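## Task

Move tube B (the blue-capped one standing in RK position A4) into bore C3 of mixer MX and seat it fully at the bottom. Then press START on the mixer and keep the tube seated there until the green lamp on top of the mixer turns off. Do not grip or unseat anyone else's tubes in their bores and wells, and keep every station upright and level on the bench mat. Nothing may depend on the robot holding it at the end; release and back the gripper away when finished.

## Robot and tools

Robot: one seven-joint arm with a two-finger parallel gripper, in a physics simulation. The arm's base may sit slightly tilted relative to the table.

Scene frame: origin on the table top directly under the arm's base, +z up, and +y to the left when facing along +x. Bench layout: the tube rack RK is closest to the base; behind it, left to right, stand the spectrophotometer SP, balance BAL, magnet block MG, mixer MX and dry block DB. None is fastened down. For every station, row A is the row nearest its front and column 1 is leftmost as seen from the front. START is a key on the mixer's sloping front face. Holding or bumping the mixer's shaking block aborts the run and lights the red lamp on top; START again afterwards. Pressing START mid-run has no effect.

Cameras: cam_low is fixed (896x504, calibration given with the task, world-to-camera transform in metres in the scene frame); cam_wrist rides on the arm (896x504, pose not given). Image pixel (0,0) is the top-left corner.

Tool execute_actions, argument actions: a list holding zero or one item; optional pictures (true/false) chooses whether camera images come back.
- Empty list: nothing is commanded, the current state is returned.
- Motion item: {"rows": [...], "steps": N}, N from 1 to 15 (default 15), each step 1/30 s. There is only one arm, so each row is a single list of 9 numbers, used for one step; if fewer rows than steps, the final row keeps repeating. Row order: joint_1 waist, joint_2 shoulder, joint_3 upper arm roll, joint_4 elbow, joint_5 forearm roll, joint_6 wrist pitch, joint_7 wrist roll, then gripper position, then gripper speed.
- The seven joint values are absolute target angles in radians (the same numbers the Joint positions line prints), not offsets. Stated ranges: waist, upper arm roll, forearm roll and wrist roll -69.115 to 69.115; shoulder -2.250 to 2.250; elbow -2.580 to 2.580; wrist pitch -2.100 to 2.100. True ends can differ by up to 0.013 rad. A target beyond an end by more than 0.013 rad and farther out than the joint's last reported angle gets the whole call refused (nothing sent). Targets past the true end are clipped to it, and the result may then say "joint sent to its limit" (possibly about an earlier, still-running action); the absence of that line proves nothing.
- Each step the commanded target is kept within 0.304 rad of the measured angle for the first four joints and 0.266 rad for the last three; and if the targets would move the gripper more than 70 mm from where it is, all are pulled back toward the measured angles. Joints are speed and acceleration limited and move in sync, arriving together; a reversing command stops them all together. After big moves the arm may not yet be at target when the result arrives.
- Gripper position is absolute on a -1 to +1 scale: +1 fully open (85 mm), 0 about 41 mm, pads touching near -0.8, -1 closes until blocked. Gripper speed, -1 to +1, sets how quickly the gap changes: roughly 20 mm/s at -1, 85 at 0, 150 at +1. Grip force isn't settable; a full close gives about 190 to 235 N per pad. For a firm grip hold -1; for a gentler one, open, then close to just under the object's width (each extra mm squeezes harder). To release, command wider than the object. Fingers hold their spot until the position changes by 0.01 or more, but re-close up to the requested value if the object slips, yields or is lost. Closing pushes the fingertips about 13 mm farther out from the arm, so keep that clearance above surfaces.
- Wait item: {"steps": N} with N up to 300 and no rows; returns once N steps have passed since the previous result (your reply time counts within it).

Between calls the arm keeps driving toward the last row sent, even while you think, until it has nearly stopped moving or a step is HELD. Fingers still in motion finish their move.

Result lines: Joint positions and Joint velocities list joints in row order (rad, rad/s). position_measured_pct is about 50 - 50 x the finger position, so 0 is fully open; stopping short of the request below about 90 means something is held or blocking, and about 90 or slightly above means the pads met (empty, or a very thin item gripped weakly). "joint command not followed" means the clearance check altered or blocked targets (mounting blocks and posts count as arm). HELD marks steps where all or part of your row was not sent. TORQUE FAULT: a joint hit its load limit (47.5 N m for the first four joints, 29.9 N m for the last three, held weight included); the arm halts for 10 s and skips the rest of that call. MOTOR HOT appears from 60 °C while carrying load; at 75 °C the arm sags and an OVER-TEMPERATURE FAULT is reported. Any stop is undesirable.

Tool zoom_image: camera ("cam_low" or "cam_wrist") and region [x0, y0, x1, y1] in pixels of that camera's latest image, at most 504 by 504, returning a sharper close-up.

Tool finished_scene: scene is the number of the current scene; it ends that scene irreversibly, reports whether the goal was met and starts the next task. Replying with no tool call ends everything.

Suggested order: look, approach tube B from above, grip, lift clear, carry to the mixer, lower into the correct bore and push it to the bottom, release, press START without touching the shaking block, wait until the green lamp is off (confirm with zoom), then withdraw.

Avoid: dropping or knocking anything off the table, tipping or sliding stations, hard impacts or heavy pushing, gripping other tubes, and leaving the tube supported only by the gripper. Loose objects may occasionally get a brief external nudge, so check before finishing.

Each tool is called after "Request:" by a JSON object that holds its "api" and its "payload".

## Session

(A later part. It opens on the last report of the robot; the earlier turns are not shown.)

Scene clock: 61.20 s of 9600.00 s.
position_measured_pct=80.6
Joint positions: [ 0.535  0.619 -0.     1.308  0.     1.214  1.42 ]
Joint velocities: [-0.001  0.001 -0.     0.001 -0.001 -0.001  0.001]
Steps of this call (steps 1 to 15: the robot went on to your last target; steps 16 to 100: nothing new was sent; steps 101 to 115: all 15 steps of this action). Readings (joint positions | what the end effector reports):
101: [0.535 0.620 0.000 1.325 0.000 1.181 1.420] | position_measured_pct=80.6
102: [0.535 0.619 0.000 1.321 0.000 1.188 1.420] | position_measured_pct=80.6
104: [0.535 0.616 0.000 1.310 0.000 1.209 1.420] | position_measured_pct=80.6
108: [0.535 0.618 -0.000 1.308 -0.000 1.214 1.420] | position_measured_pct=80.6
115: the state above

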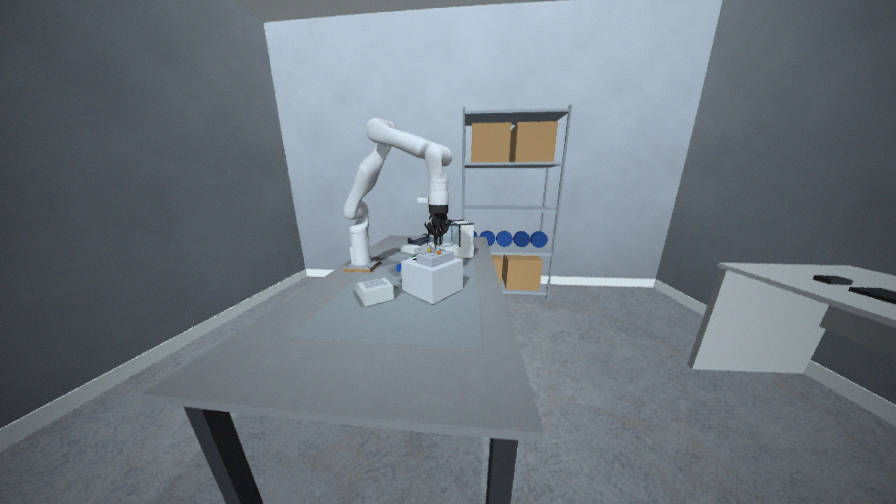

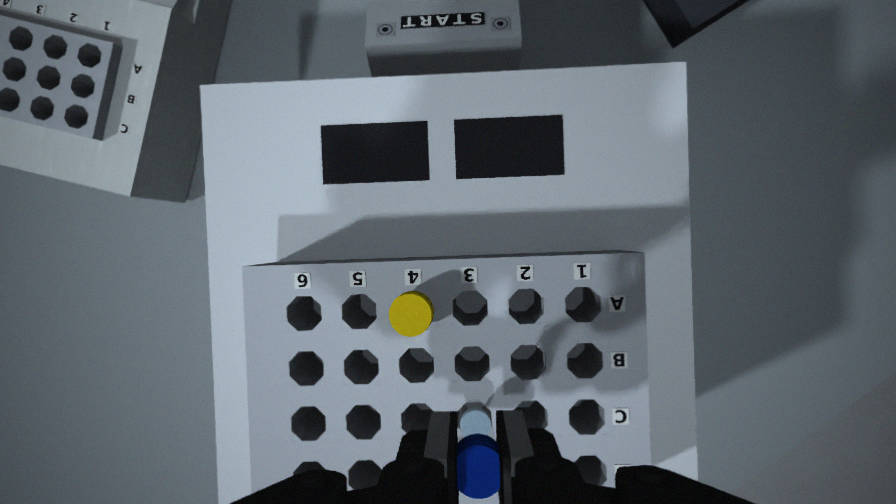

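Request:
{"api": "execute_actions", "payload": {"actions": [{"rows":[[0.5355,0.6195,0,1.312,0,1.212,1.42,-0.65,0],[0.5355,0.621,0,1.314,0,1.209,1.42,-0.65,0],[0.5355,0.622,0,1.316,0,1.206,1.42,-0.65,0],[0.5355,0.623,0,1.318,0,1.203,1.42,-0.65,0],[0.5355,0.624,0,1.32,0,1.2,1.42,-0.65,0],[0.5355,0.625,0,1.322,0,1.197,1.42,-0.65,0],[0.5355,0.626,0,1.324,0,1.194,1.42,-0.65,0],[0.5355,0.627,0,1.326,0,1.191,1.42,-0.65,0]]}]}}

Scene clock: 66.43 s of 9600.00 s.
position_measured_pct=80.6
Joint positions: [0.536 0.621 0.    1.323 0.    1.192 1.42 ]
Joint velocities: [-0.    -0.    -0.     0.001  0.002 -0.002 -0.   ]
Steps of this call (steps 1 to 15: the robot went on to your last target; steps 16 to 142: nothing new was sent; steps 143 to 157: all 15 steps of this action). Readings (joint positions | what the end effector reports):
143: [0.535 0.619 -0.000 1.309 -0.000 1.214 1.420] | position_measured_pct=80.6
144: [0.535 0.620 -0.000 1.310 -0.000 1.212 1.420] | position_measured_pct=80.6
146: [0.535 0.622 0.000 1.315 0.000 1.208 1.420] | position_measured_pct=80.6
150: [0.536 0.622 0.000 1.320 0.000 1.196 1.420] | position_measured_pct=80.6
157: the state above

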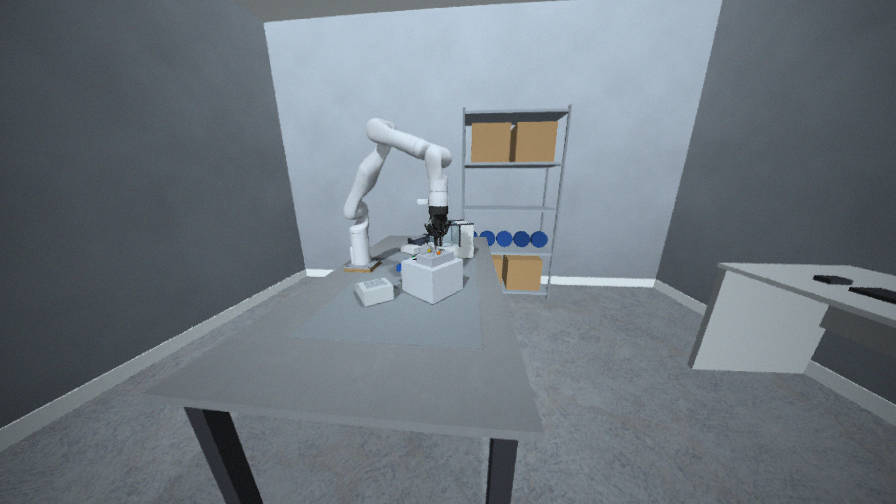

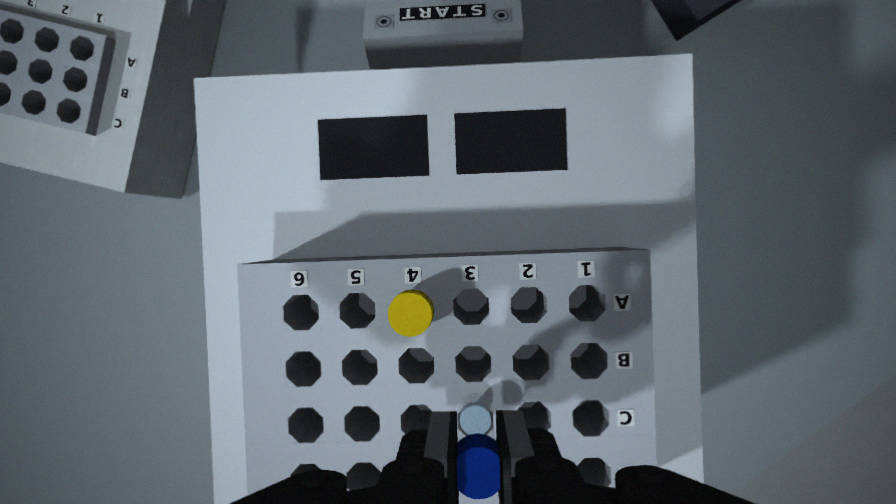

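Request:
{"api": "execute_actions", "payload": {"actions": [{"rows":[[0.535,0.6195,0,1.308,0,1.214,1.42,-0.65,0],[0.535,0.6195,0,1.308,0,1.214,1.42,-0.65,0],[0.535,0.6195,0,1.308,0,1.214,1.42,-0.65,0],[0.535,0.6195,0,1.308,0,1.214,1.42,-0.65,0],[0.535,0.6285,0,1.291,0,1.222,1.42,-0.65,0],[0.535,0.6285,0,1.291,0,1.222,1.42,-0.65,0],[0.535,0.6285,0,1.291,0,1.222,1.42,-0.65,0],[0.535,0.6285,0,1.291,0,1.222,1.42,-0.65,0],[0.535,0.632,0,1.298,0,1.2115,1.42,-0.65,0],[0.535,0.632,0,1.298,0,1.2115,1.42,-0.65,0],[0.535,0.636,0,1.306,0,1.1995,1.42,-0.65,0]]}]}}

Request:
{"api": "zoom_image", "payload": {"camera": "cam_wrist", "region": [430,370,530,460]}}

Scene clock: 71.20 s of 9600.00 s.
position_measured_pct=80.6
Joint positions: [0.535 0.631 0.    1.303 0.    1.201 1.42 ]
Joint velocities: [ 0.001 -0.     0.001  0.012 -0.    -0.012 -0.   ]
Steps of this call (steps 1 to 15: the robot went on to your last target; steps 16 to 128: nothing new was sent; steps 129 to 143: all 15 steps of this action). Readings (joint positions | what the end effector reports):
129: [0.536 0.621 0.000 1.322 0.000 1.193 1.420] | position_measured_pct=80.6
130: [0.535 0.619 0.000 1.318 0.000 1.199 1.420] | position_measured_pct=80.6
132: [0.535 0.618 0.000 1.309 -0.000 1.211 1.420] | position_measured_pct=80.6
136: [0.535 0.627 -0.000 1.293 0.000 1.221 1.420] | position_measured_pct=80.6
143: the state above

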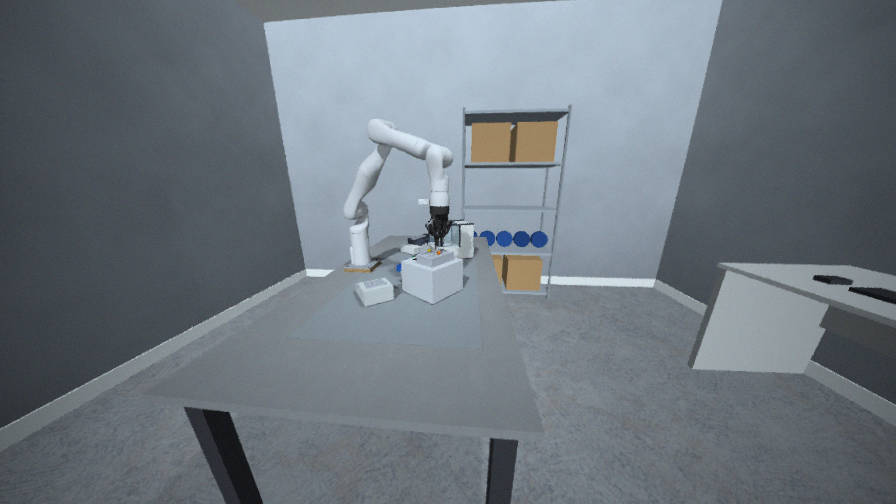

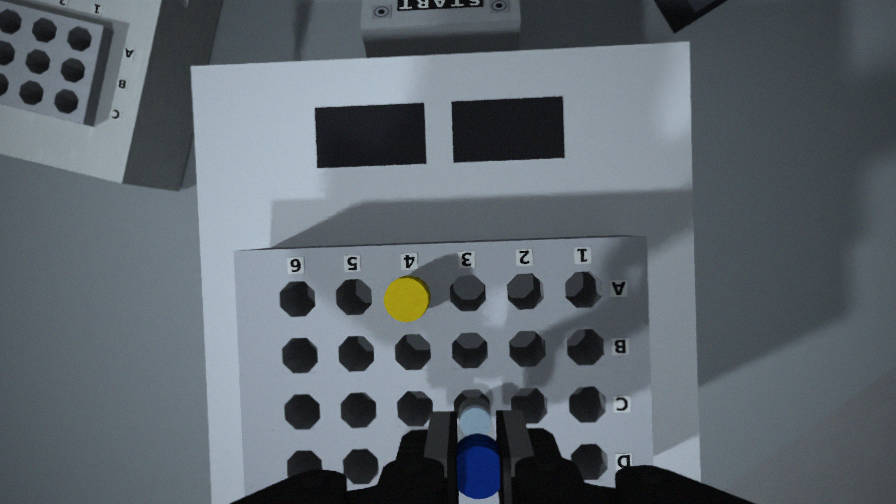

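Region (430, 370, 530, 460) of cam_wrist's 896x504 image, scaled by 5.040; it fills the top 454 rows of this view, and the rest is white.

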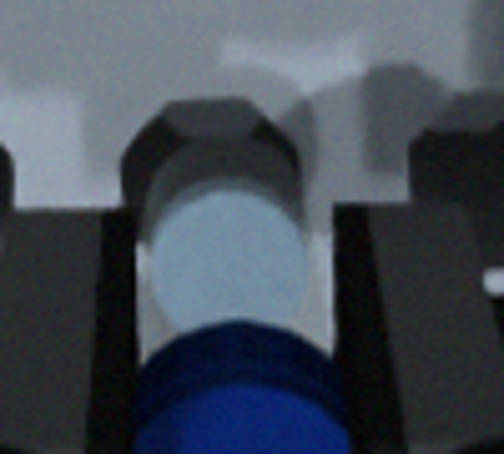

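Request:
{"api": "execute_actions", "payload": {"actions": [{"rows":[[0.5365,0.630,0,1.30,0,1.212,1.42,-0.65,0],[0.5365,0.630,0,1.30,0,1.212,1.42,-0.65,0],[0.5365,0.630,0,1.30,0,1.212,1.42,-0.65,0],[0.5365,0.630,0,1.30,0,1.212,1.42,-0.65,0],[0.5365,0.630,0,1.30,0,1.212,1.42,-0.65,0],[0.5365,0.633,0,1.304,0,1.207,1.42,-0.65,0],[0.5365,0.633,0,1.304,0,1.207,1.42,-0.65,0],[0.5365,0.637,0,1.308,0,1.201,1.42,-0.65,0]]}]}}

Request:
{"api": "zoom_image", "payload": {"camera": "cam_wrist", "region": [430,370,530,460]}}

Scene clock: 74.30 s of 9600.00 s.
position_measured_pct=80.6
Joint positions: [ 0.536  0.637 -0.     1.308  0.     1.201  1.42 ]
Joint velocities: [-0.     0.001  0.001 -0.    -0.002  0.     0.002]
Steps of this call (steps 1 to 15: the robot went on to your last target; steps 16 to 78: nothing new was sent; steps 79 to 93: all 15 steps of this action). Readings (joint positions | what the end effector reports):
79: [0.535 0.630 0.000 1.303 0.000 1.202 1.420] | position_measured_pct=80.6
80: [0.536 0.628 -0.000 1.301 -0.000 1.207 1.420] | position_measured_pct=80.6
82: [0.536 0.628 0.000 1.300 0.000 1.211 1.420] | position_measured_pct=80.6
86: [0.536 0.633 0.000 1.304 -0.000 1.207 1.420] | position_measured_pct=80.6
93: the state above

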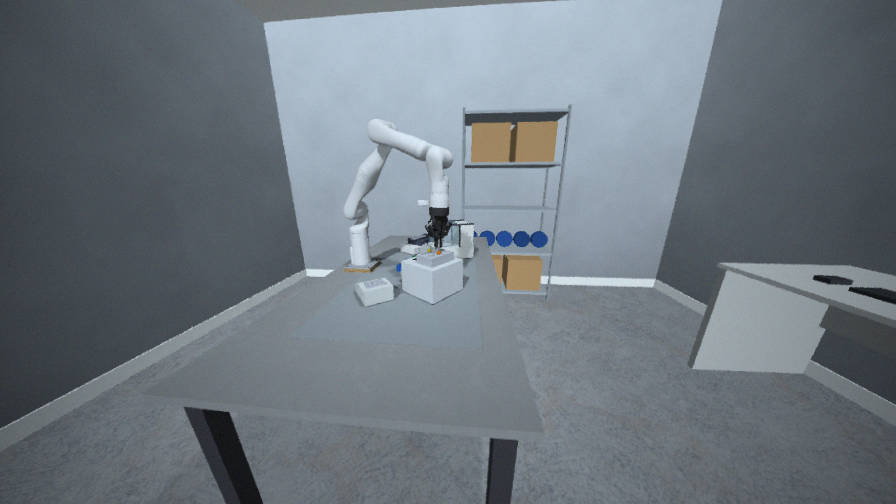

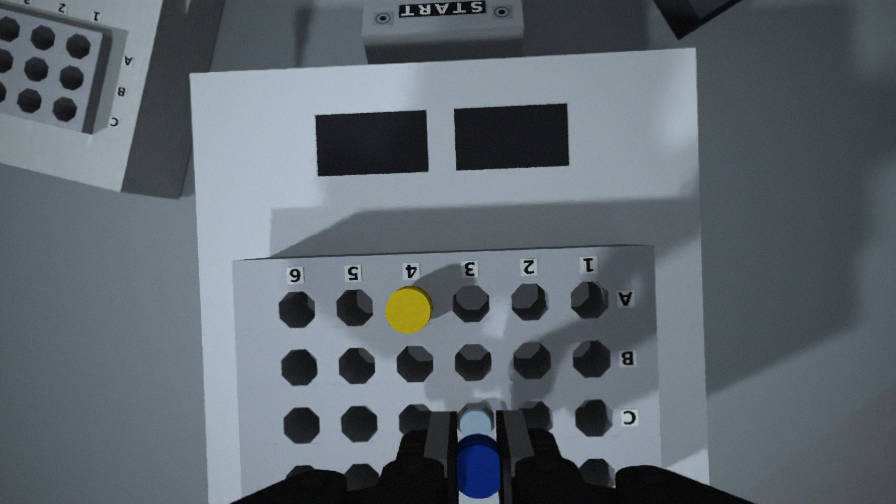

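Region (430, 370, 530, 460) of cam_wrist's 896x504 image, scaled by 5.040; it fills the top 454 rows of this view, and the rest is white.

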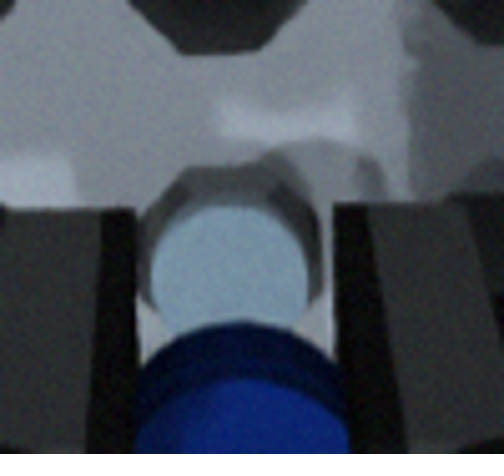

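In. Descend; release, rise, close, push.

Request:
{"api": "execute_actions", "payload": {"actions": [{"rows":[[0.5365,0.642,0,1.316,0,1.188,1.42,-0.65,0],[0.5365,0.642,0,1.316,0,1.188,1.42,-0.65,0],[0.5365,0.642,0,1.316,0,1.188,1.42,-0.65,0],[0.5365,0.647,0,1.324,0,1.175,1.42,-0.65,0],[0.5365,0.647,0,1.324,0,1.175,1.42,-0.65,0],[0.5365,0.647,0,1.324,0,1.175,1.42,-0.65,0],[0.5365,0.647,0,1.324,0,1.175,1.42,-0.65,0],[0.5365,0.647,0,1.324,0,1.175,1.42,-0.65,0],[0.5365,0.647,0,1.324,0,1.175,1.42,-0.5,0]]}], "pictures": false}}

Request:
{"api": "execute_actions", "payload": {"actions": [{"rows":[[0.5365,0.625,0,1.285,0,1.235,1.42,-0.5,0]]}]}}

Request:
{"api": "execute_actions", "payload": {"actions": [{"rows":[[0.5365,0.625,0,1.285,0,1.235,1.42,-1,0]]}], "pictures": false}}

Request:
{"api": "execute_actions", "payload": {"actions": [{"rows":[[0.5365,0.631,0,1.297,0,1.218,1.42,-1,0],[0.5365,0.631,0,1.297,0,1.218,1.42,-1,0],[0.5365,0.631,0,1.297,0,1.218,1.42,-1,0],[0.5365,0.637,0,1.308,0,1.201,1.42,-1,0],[0.5365,0.637,0,1.308,0,1.201,1.42,-1,0],[0.5365,0.637,0,1.308,0,1.201,1.42,-1,0],[0.5365,0.642,0,1.316,0,1.188,1.42,-1,0],[0.5365,0.642,0,1.316,0,1.188,1.42,-1,0],[0.5365,0.642,0,1.316,0,1.188,1.42,-1,0],[0.5365,0.647,0,1.324,0,1.175,1.42,-1,0]]}]}}

Request:
{"api": "zoom_image", "payload": {"camera": "cam_low", "region": [420,230,460,265]}}

Scene clock: 81.63 s of 9600.00 s.
position_measured_pct=75.0
Joint positions: [0.536 0.647 0.    1.324 0.    1.175 1.42 ]
Joint velocities: [-0.001  0.    -0.    -0.001 -0.002 -0.    -0.001]
Steps of this call (steps 1 to 15: the robot went on to your last target; steps 16 to 205: nothing new was sent; steps 206 to 220: all 15 steps of this action). Readings (joint positions | what the end effector reports):
206: [0.537 0.638 0.000 1.309 -0.000 1.200 1.420] | position_measured_pct=80.6
207: [0.537 0.640 0.000 1.312 0.000 1.194 1.420] | position_measured_pct=80.6
209: [0.537 0.642 -0.000 1.316 -0.000 1.188 1.420] | position_measured_pct=80.6
213: [0.536 0.647 -0.000 1.324 -0.000 1.176 1.420] | position_measured_pct=80.6
220: the state above

Scene clock: 82.13 s of 9600.00 s.
position_measured_pct=75.0
Joint positions: [ 0.537  0.625 -0.     1.285 -0.     1.235  1.42 ]
Joint velocities: [ 0.    -0.001  0.     0.    -0.001 -0.    -0.002]
Steps of this call (steps 1 to 15: all 15 steps of this action). Readings (joint positions | what the end effector reports):
1: [0.536 0.646 -0.000 1.323 0.000 1.176 1.420] | position_measured_pct=75.0
2: [0.536 0.644 -0.000 1.319 -0.000 1.183 1.420] | position_measured_pct=75.0
4: [0.536 0.632 -0.000 1.298 -0.000 1.215 1.420] | position_measured_pct=75.0
8: [0.537 0.625 0.000 1.285 0.000 1.235 1.420] | position_measured_pct=75.0
15: the state above

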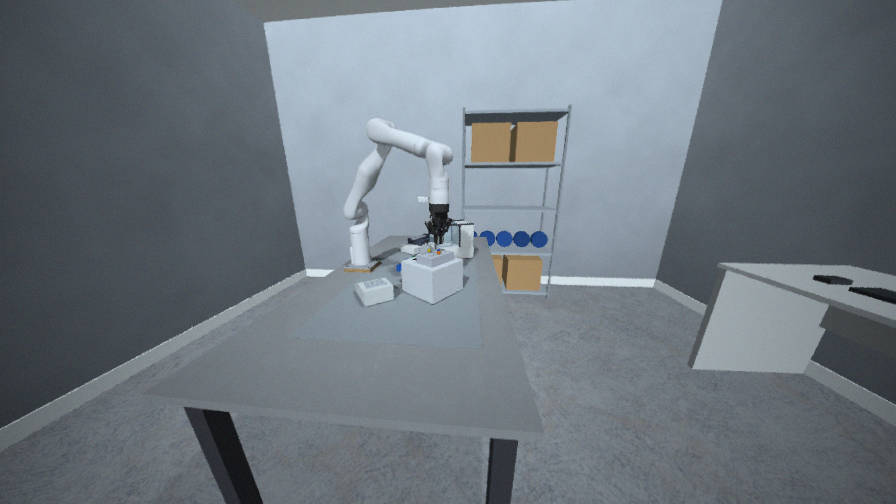

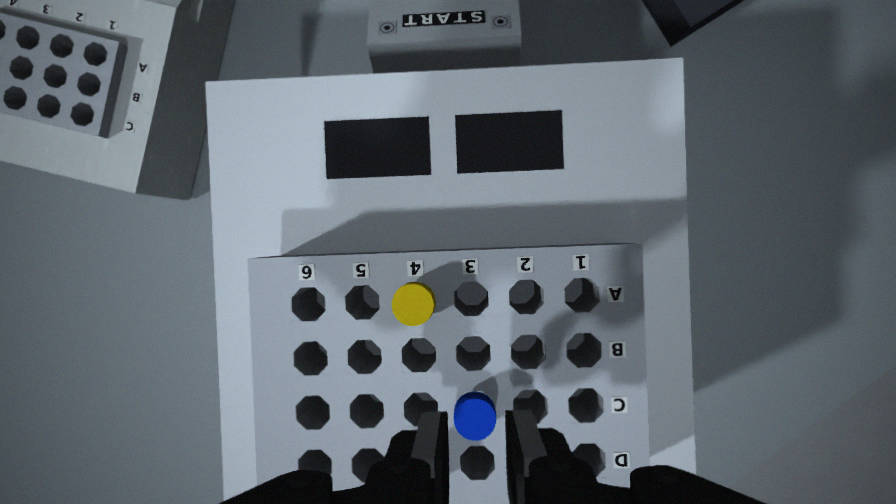

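Scene clock: 82.63 s of 9600.00 s.
position_measured_pct=91.7
Joint positions: [0.537 0.625 0.    1.285 0.    1.235 1.42 ]
Joint velocities: [-0.002 -0.     0.     0.001  0.002  0.    -0.002]
Steps of this call (steps 1 to 15: all 15 steps of this action). Readings (joint positions | what the end effector reports):
1: [0.537 0.625 0.000 1.285 0.000 1.235 1.420] | position_measured_pct=75.0
2: [0.537 0.625 0.000 1.285 0.000 1.235 1.420] | position_measured_pct=75.4
4: [0.537 0.625 0.000 1.285 0.000 1.235 1.420] | position_measured_pct=79.8
8: [0.537 0.625 0.000 1.285 -0.000 1.235 1.420] | position_measured_pct=90.5
15: the state above

Scene clock: 83.13 s of 9600.00 s.
position_measured_pct=91.7
Joint positions: [0.537 0.646 0.    1.323 0.    1.175 1.42 ]
Joint velocities: [ 0.001  0.001  0.001  0.001  0.001 -0.005  0.   ]
Steps of this call (steps 1 to 15: all 15 steps of this action). Readings (joint positions | what the end effector reports):
1: [0.537 0.626 0.000 1.286 -0.000 1.234 1.420] | position_measured_pct=91.7
2: [0.537 0.628 0.000 1.290 0.000 1.228 1.420] | position_measured_pct=91.7
4: [0.537 0.631 0.000 1.297 -0.000 1.218 1.420] | position_measured_pct=91.7
8: [0.537 0.639 0.000 1.311 -0.000 1.195 1.420] | position_measured_pct=91.7
15: the state above

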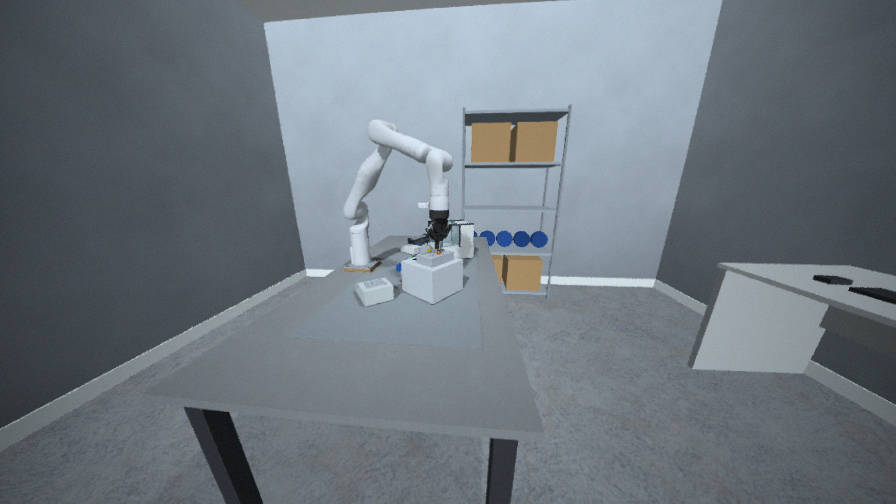

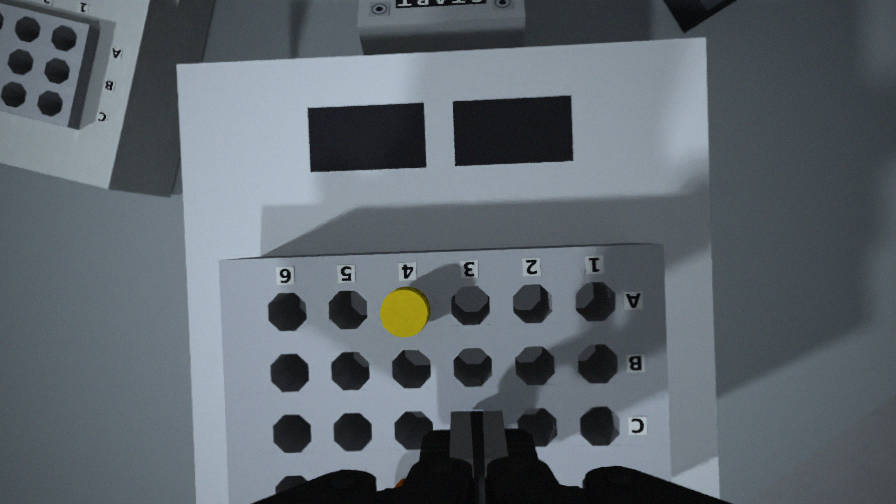

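Region (420, 230, 460, 265) of cam_low's 896x504 image, scaled by 12.600, with more detail than that image has; it fills the top 441 rows of this view, and the rest is white.

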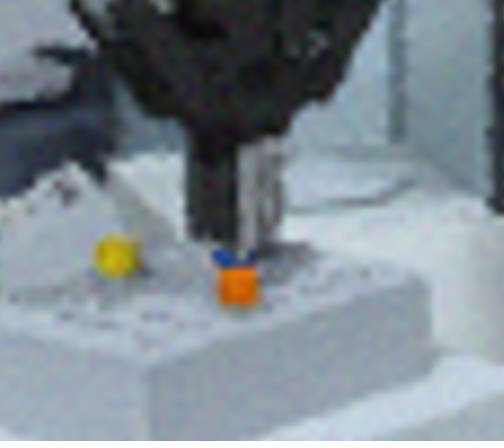

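Request:
{"api": "execute_actions", "payload": {"actions": [{"rows":[[0.5365,0.651,0,1.328,0,1.169,1.42,-1,0]],"steps":10}], "pictures": false}}

Request:
{"api": "execute_actions", "payload": {"actions": [{"rows":[[0.5,0.528,0,1.246,0,1.368,1.42,-1,0]]}], "pictures": false}}

Request:
{"api": "execute_actions", "payload": {"actions": [{"rows":[[0.49,0.17,0,1.88,0,1.092,1.45,0.2,0]]}], "pictures": false}}

Request:
{"api": "execute_actions", "payload": {"actions": [{"steps":25}], "pictures": false}}

Request:
{"api": "execute_actions", "payload": {"actions": [{"rows":[[0.49,0.345,0,2.075,0,0.7215,1.45,0.2,0]]}], "pictures": false}}

Request:
{"api": "execute_actions", "payload": {"actions": [{"steps":20}]}}

Scene clock: 88.67 s of 9600.00 s.
position_measured_pct=91.7
Joint positions: [ 0.536  0.646 -0.     1.326 -0.     1.17   1.42 ]
Joint velocities: [-0.001  0.     0.    -0.001  0.001 -0.001 -0.002]
Steps of this call (steps 1 to 15: the robot went on to your last target; steps 16 to 156: nothing new was sent; steps 157 to 166: all 10 steps of this action). Readings (joint positions | what the end effector reports):
157: [0.537 0.647 0.000 1.324 0.000 1.174 1.420] | position_measured_pct=91.7
158: [0.536 0.647 0.000 1.324 -0.000 1.172 1.420] | position_measured_pct=91.7
160: [0.536 0.646 -0.000 1.325 -0.000 1.171 1.420] | position_measured_pct=91.7
164: [0.536 0.646 -0.000 1.326 -0.000 1.170 1.420] | position_measured_pct=91.7
166: the state above

Scene clock: 89.17 s of 9600.00 s.
position_measured_pct=91.7
Joint positions: [0.5   0.529 0.    1.246 0.    1.368 1.42 ]
Joint velocities: [-0.005 -0.01   0.     0.    -0.001  0.001 -0.   ]
Steps of this call (steps 1 to 15: all 15 steps of this action). Readings (joint positions | what the end effector reports):
1: [0.536 0.645 0.000 1.325 -0.000 1.171 1.420] | position_measured_pct=91.7
2: [0.534 0.641 0.000 1.324 0.000 1.177 1.420] | position_measured_pct=91.7
4: [0.526 0.615 0.001 1.309 0.000 1.217 1.420] | position_measured_pct=91.7
8: [0.505 0.543 -0.001 1.255 -0.000 1.342 1.420] | position_measured_pct=91.7
15: the state above

Scene clock: 89.67 s of 9600.00 s.
position_measured_pct=54.8
Joint positions: [ 0.491  0.223 -0.     1.673 -0.     1.125  1.446]
Joint velocities: [-0.007 -0.247 -0.     0.985  0.001 -0.175  0.018]
Steps of this call (steps 1 to 15: all 15 steps of this action). Readings (joint positions | what the end effector reports):
1: [0.500 0.527 0.000 1.247 0.000 1.367 1.420] | position_measured_pct=91.7
2: [0.500 0.521 0.000 1.253 0.000 1.361 1.421] | position_measured_pct=91.7
4: [0.499 0.490 -0.000 1.281 0.000 1.336 1.423] | position_measured_pct=86.9
8: [0.495 0.366 -0.000 1.402 0.000 1.233 1.434] | position_measured_pct=75.8
15: the state above

Scene clock: 90.50 s of 9600.00 s.
position_measured_pct=40.1
Joint positions: [0.49  0.17  0.    1.88  0.    1.092 1.45 ]
Joint velocities: [-0.001 -0.001 -0.    -0.     0.002  0.     0.001]
Steps of this call (steps 1 to 25: the robot went on to your last target). Readings (joint positions | what the end effector reports):
1: [0.491 0.215 -0.000 1.705 -0.000 1.120 1.447] | position_measured_pct=51.6
2: [0.491 0.207 -0.000 1.738 -0.000 1.114 1.448] | position_measured_pct=48.8
4: [0.491 0.191 -0.000 1.799 -0.000 1.105 1.449] | position_measured_pct=43.3
8: [0.490 0.175 0.000 1.873 -0.000 1.094 1.450] | position_measured_pct=40.1
25: the state above

Scene clock: 91.00 s of 9600.00 s.
position_measured_pct=40.1
Joint positions: [ 0.49   0.341 -0.     2.074 -0.     0.723  1.45 ]
Joint velocities: [-0.     0.028  0.001  0.009  0.001 -0.034 -0.001]
Steps of this call (steps 1 to 15: all 15 steps of this action). Readings (joint positions | what the end effector reports):
1: [0.490 0.171 0.000 1.881 -0.000 1.091 1.450] | position_measured_pct=40.1
2: [0.490 0.177 0.000 1.885 0.000 1.084 1.450] | position_measured_pct=40.1
4: [0.490 0.204 0.000 1.912 0.000 1.047 1.450] | position_measured_pct=40.1
8: [0.490 0.279 -0.000 1.999 -0.000 0.899 1.450] | position_measured_pct=40.1
15: the state above

Scene clock: 91.67 s of 9600.00 s.
position_measured_pct=40.1
Joint positions: [0.49  0.345 0.    2.075 0.    0.721 1.45 ]
Joint velocities: [-0.001  0.     0.001  0.    -0.002 -0.     0.001]
Steps of this call (steps 1 to 15: the robot went on to your last target; steps 16 to 20: nothing new was sent). Readings (joint positions | what the end effector reports):
1: [0.490 0.342 -0.000 2.075 -0.000 0.722 1.450] | position_measured_pct=40.1
2: [0.490 0.342 -0.000 2.075 -0.000 0.722 1.450] | position_measured_pct=40.1
4: [0.490 0.344 -0.000 2.075 0.000 0.722 1.450] | position_measured_pct=40.1
8: [0.490 0.345 -0.000 2.075 0.000 0.722 1.450] | position_measured_pct=40.1
20: the state above
The arm was judged still, so your last target was given up. Only a new action makes it travel on or press farther. Fingers that are still opening or closing keep moving.

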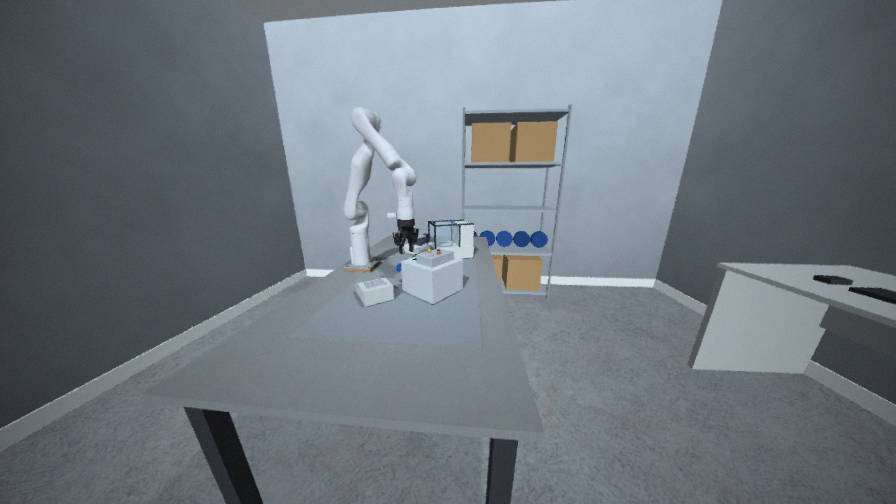

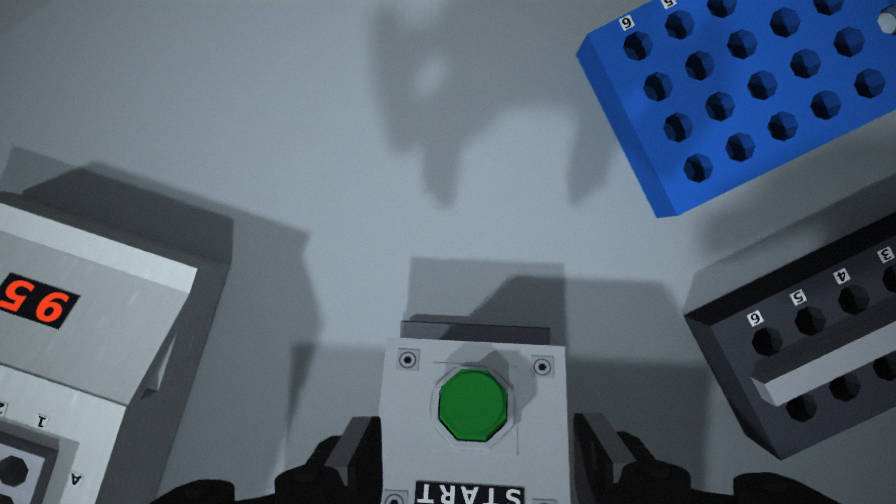

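Request:
{"api": "execute_actions", "payload": {"actions": [{"rows":[[0.49,0.433,0,2.124,0,0.584,1.45,-1,1]]}], "pictures": false}}

Request:
{"api": "execute_actions", "payload": {"actions": [{"rows":[[0.49,0.444,0,2.129,0,0.568,1.45,-1,0],[0.49,0.444,0,2.129,0,0.568,1.45,-1,0],[0.49,0.444,0,2.129,0,0.568,1.45,-1,0],[0.49,0.456,0,2.134,0,0.551,1.45,-1,0],[0.49,0.456,0,2.134,0,0.551,1.45,-1,0],[0.49,0.456,0,2.134,0,0.551,1.45,-1,0],[0.49,0.456,0,2.134,0,0.551,1.45,-1,0],[0.49,0.468,0,2.139,0,0.534,1.45,-1,0]]}]}}

Scene clock: 97.13 s of 9600.00 s.
position_measured_pct=91.7
Joint positions: [ 0.49   0.432 -0.     2.124  0.     0.584  1.45 ]
Joint velocities: [ 0.     0.008 -0.    -0.     0.001 -0.     0.003]
Steps of this call (steps 1 to 149: nothing new was sent; steps 150 to 164: all 15 steps of this action). Readings (joint positions | what the end effector reports):
150: [0.490 0.346 0.000 2.075 -0.000 0.720 1.450] | position_measured_pct=40.1
151: [0.490 0.353 0.000 2.078 0.000 0.712 1.450] | position_measured_pct=41.3
153: [0.490 0.383 0.000 2.093 0.000 0.671 1.450] | position_measured_pct=48.4
157: [0.490 0.428 -0.000 2.123 -0.000 0.588 1.450] | position_measured_pct=68.3
164: the state above

Scene clock: 97.63 s of 9600.00 s.
position_measured_pct=91.7
Joint positions: [ 0.49   0.467 -0.     2.139  0.     0.534  1.45 ]
Joint velocities: [ 0.     0.006  0.     0.001 -0.    -0.001 -0.003]
Steps of this call (steps 1 to 15: all 15 steps of this action). Readings (joint positions | what the end effector reports):
1: [0.490 0.434 0.000 2.124 -0.000 0.583 1.450] | position_measured_pct=91.7
2: [0.490 0.439 0.000 2.126 0.000 0.577 1.450] | position_measured_pct=91.7
4: [0.490 0.445 -0.000 2.129 -0.000 0.568 1.450] | position_measured_pct=91.7
8: [0.490 0.456 -0.000 2.134 -0.000 0.550 1.450] | position_measured_pct=91.7
15: the state above

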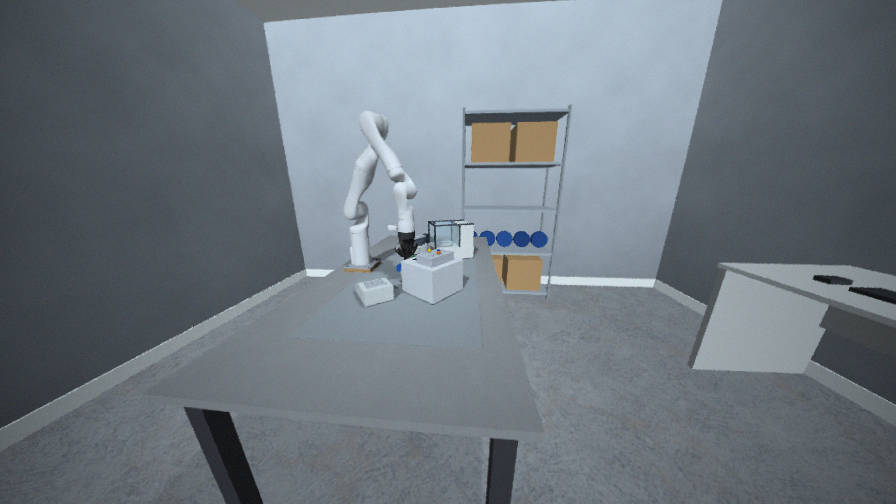

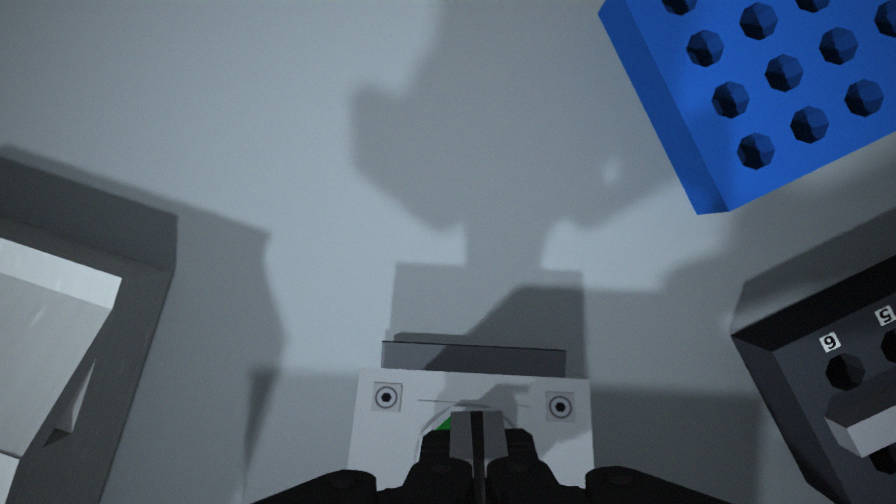

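Request:
{"api": "execute_actions", "payload": {"actions": [{"rows":[[0.49,0.476,0,2.142,0,0.523,1.45,-1,0],[0.49,0.476,0,2.142,0,0.523,1.45,-1,0],[0.49,0.476,0,2.142,0,0.523,1.45,-1,0],[0.49,0.484,0,2.145,0,0.512,1.45,-1,0],[0.49,0.484,0,2.145,0,0.512,1.45,-1,0],[0.49,0.484,0,2.145,0,0.512,1.45,-1,0],[0.49,0.484,0,2.145,0,0.512,1.45,-1,0],[0.49,0.492,0,2.148,0,0.501,1.45,-1,0]]}], "pictures": false}}

Request:
{"api": "execute_actions", "payload": {"actions": [{"rows":[[0.49,0.345,0,2.075,0,0.7215,1.45,-1,0]]}], "pictures": false}}

Request:
{"api": "execute_actions", "payload": {"actions": [{"rows":[[0.49,0.1,0,1.8,0,1.05,1.45,-1,0]]}], "pictures": false}}

Request:
{"api": "execute_actions", "payload": {"actions": [{"steps":15}]}}

Request:
{"api": "execute_actions", "payload": {"actions": [{"steps":300}]}}

Scene clock: 104.43 s of 9600.00 s.
position_measured_pct=91.7
Joint positions: [0.49  0.489 0.    2.147 0.    0.502 1.45 ]
Joint velocities: [-0.     0.002 -0.    -0.002  0.002 -0.    -0.002]
Steps of this call (steps 1 to 15: the robot went on to your last target; steps 16 to 189: nothing new was sent; steps 190 to 204: all 15 steps of this action). Readings (joint positions | what the end effector reports):
190: [0.490 0.469 0.000 2.139 -0.000 0.533 1.450] | position_measured_pct=91.7
191: [0.490 0.473 0.000 2.140 0.000 0.528 1.450] | position_measured_pct=91.7
193: [0.490 0.476 0.000 2.142 0.000 0.523 1.450] | position_measured_pct=91.7
197: [0.490 0.483 0.000 2.145 0.000 0.512 1.450] | position_measured_pct=91.7
204: the state above

Scene clock: 104.93 s of 9600.00 s.
position_measured_pct=91.7
Joint positions: [ 0.49   0.347  0.     2.075 -0.     0.721  1.45 ]
Joint velocities: [-0.001 -0.021 -0.001 -0.003  0.001  0.    -0.001]
Steps of this call (steps 1 to 15: all 15 steps of this action). Readings (joint positions | what the end effector reports):
1: [0.490 0.488 0.000 2.147 0.000 0.502 1.450] | position_measured_pct=91.7
2: [0.490 0.482 0.000 2.146 -0.000 0.510 1.450] | position_measured_pct=91.7
4: [0.490 0.455 -0.000 2.134 -0.000 0.548 1.450] | position_measured_pct=91.7
8: [0.490 0.370 0.000 2.088 0.000 0.681 1.450] | position_measured_pct=91.7
15: the state above

Scene clock: 105.43 s of 9600.00 s.
position_measured_pct=91.7
Joint positions: [0.49  0.109 0.    1.805 0.    1.042 1.45 ]
Joint velocities: [ 0.001 -0.143  0.    -0.195 -0.     0.253 -0.001]
Steps of this call (steps 1 to 15: all 15 steps of this action). Readings (joint positions | what the end effector reports):
1: [0.490 0.345 -0.000 2.074 -0.000 0.722 1.450] | position_measured_pct=91.7
2: [0.490 0.339 -0.000 2.070 -0.000 0.728 1.450] | position_measured_pct=91.7
4: [0.490 0.312 -0.000 2.043 -0.000 0.754 1.450] | position_measured_pct=91.7
8: [0.490 0.225 -0.000 1.944 -0.000 0.863 1.450] | position_measured_pct=91.7
15: the state above

Scene clock: 105.93 s of 9600.00 s.
position_measured_pct=91.7
Joint positions: [0.49 0.1  0.   1.8  0.   1.05 1.45]
Joint velocities: [-0.    -0.     0.001  0.001 -0.002 -0.    -0.002]
Steps of this call (steps 1 to 15: the robot went on to your last target). Readings (joint positions | what the end effector reports):
1: [0.490 0.106 0.000 1.801 0.000 1.048 1.450] | position_measured_pct=91.7
2: [0.490 0.105 0.000 1.800 0.000 1.049 1.450] | position_measured_pct=91.7
4: [0.490 0.103 0.000 1.800 0.000 1.050 1.450] | position_measured_pct=91.7
8: [0.490 0.101 0.000 1.800 -0.000 1.050 1.450] | position_measured_pct=91.7
15: the state above
The arm was judged still, so your last target was given up. Only a new action makes it travel on or press farther. Fingers that are still opening or closing keep moving.

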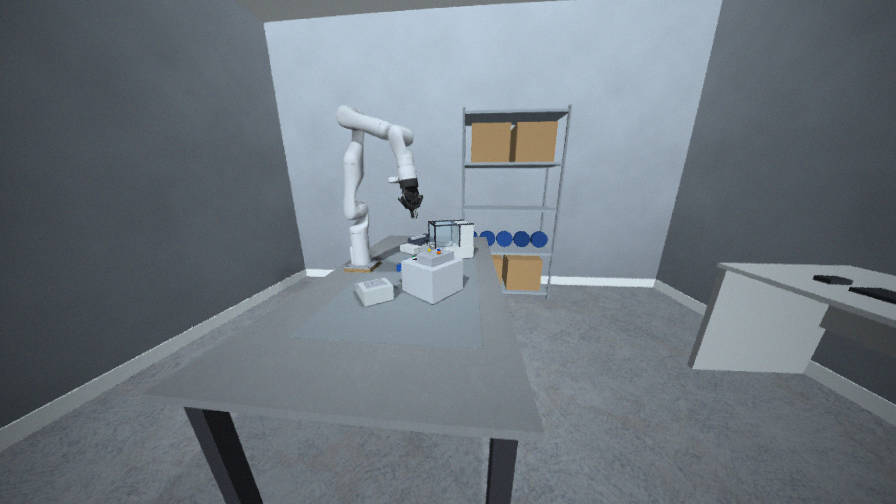

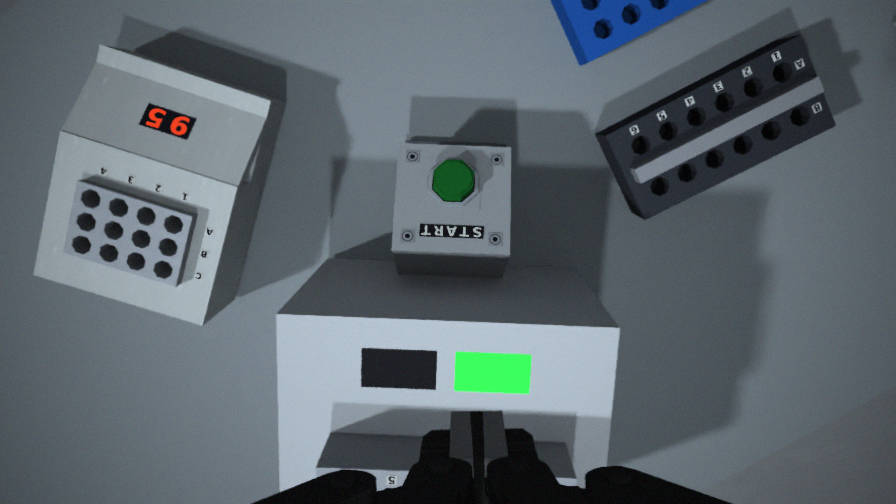

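Scene clock: 115.93 s of 9600.00 s.
position_measured_pct=91.7
Joint positions: [0.49 0.1  0.   1.8  0.   1.05 1.45]
Joint velocities: [-0.001 -0.001  0.002  0.002  0.001  0.001  0.001]
Steps of this call (steps 1 to 300: nothing new was sent). Readings (joint positions | what the end effector reports):
1: [0.490 0.100 0.000 1.800 -0.000 1.050 1.450] | position_measured_pct=91.7
2: [0.490 0.100 0.000 1.800 0.000 1.050 1.450] | position_measured_pct=91.7
4: [0.490 0.100 0.000 1.800 0.000 1.050 1.450] | position_measured_pct=91.7
8: [0.490 0.100 0.000 1.800 0.000 1.050 1.450] | position_measured_pct=91.7
300: the state above

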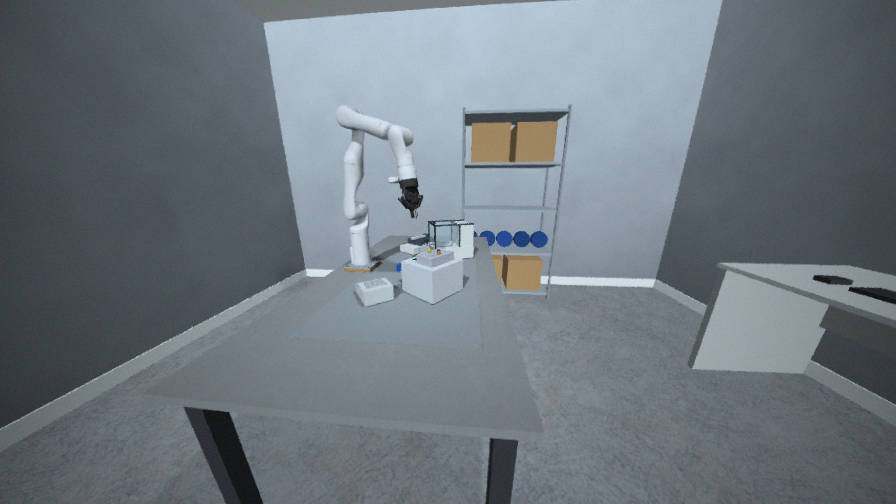

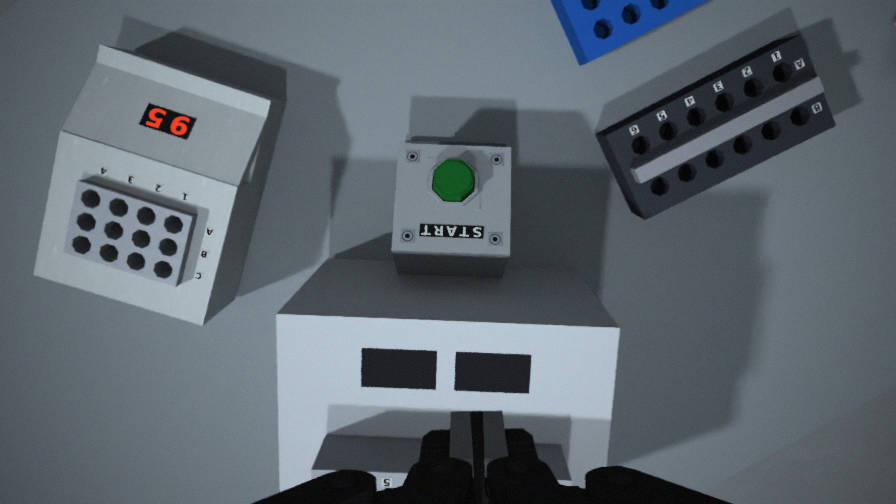

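Request:
{"api": "finished_scene", "payload": {"scene": 1}}

The scene is finished: the task was done.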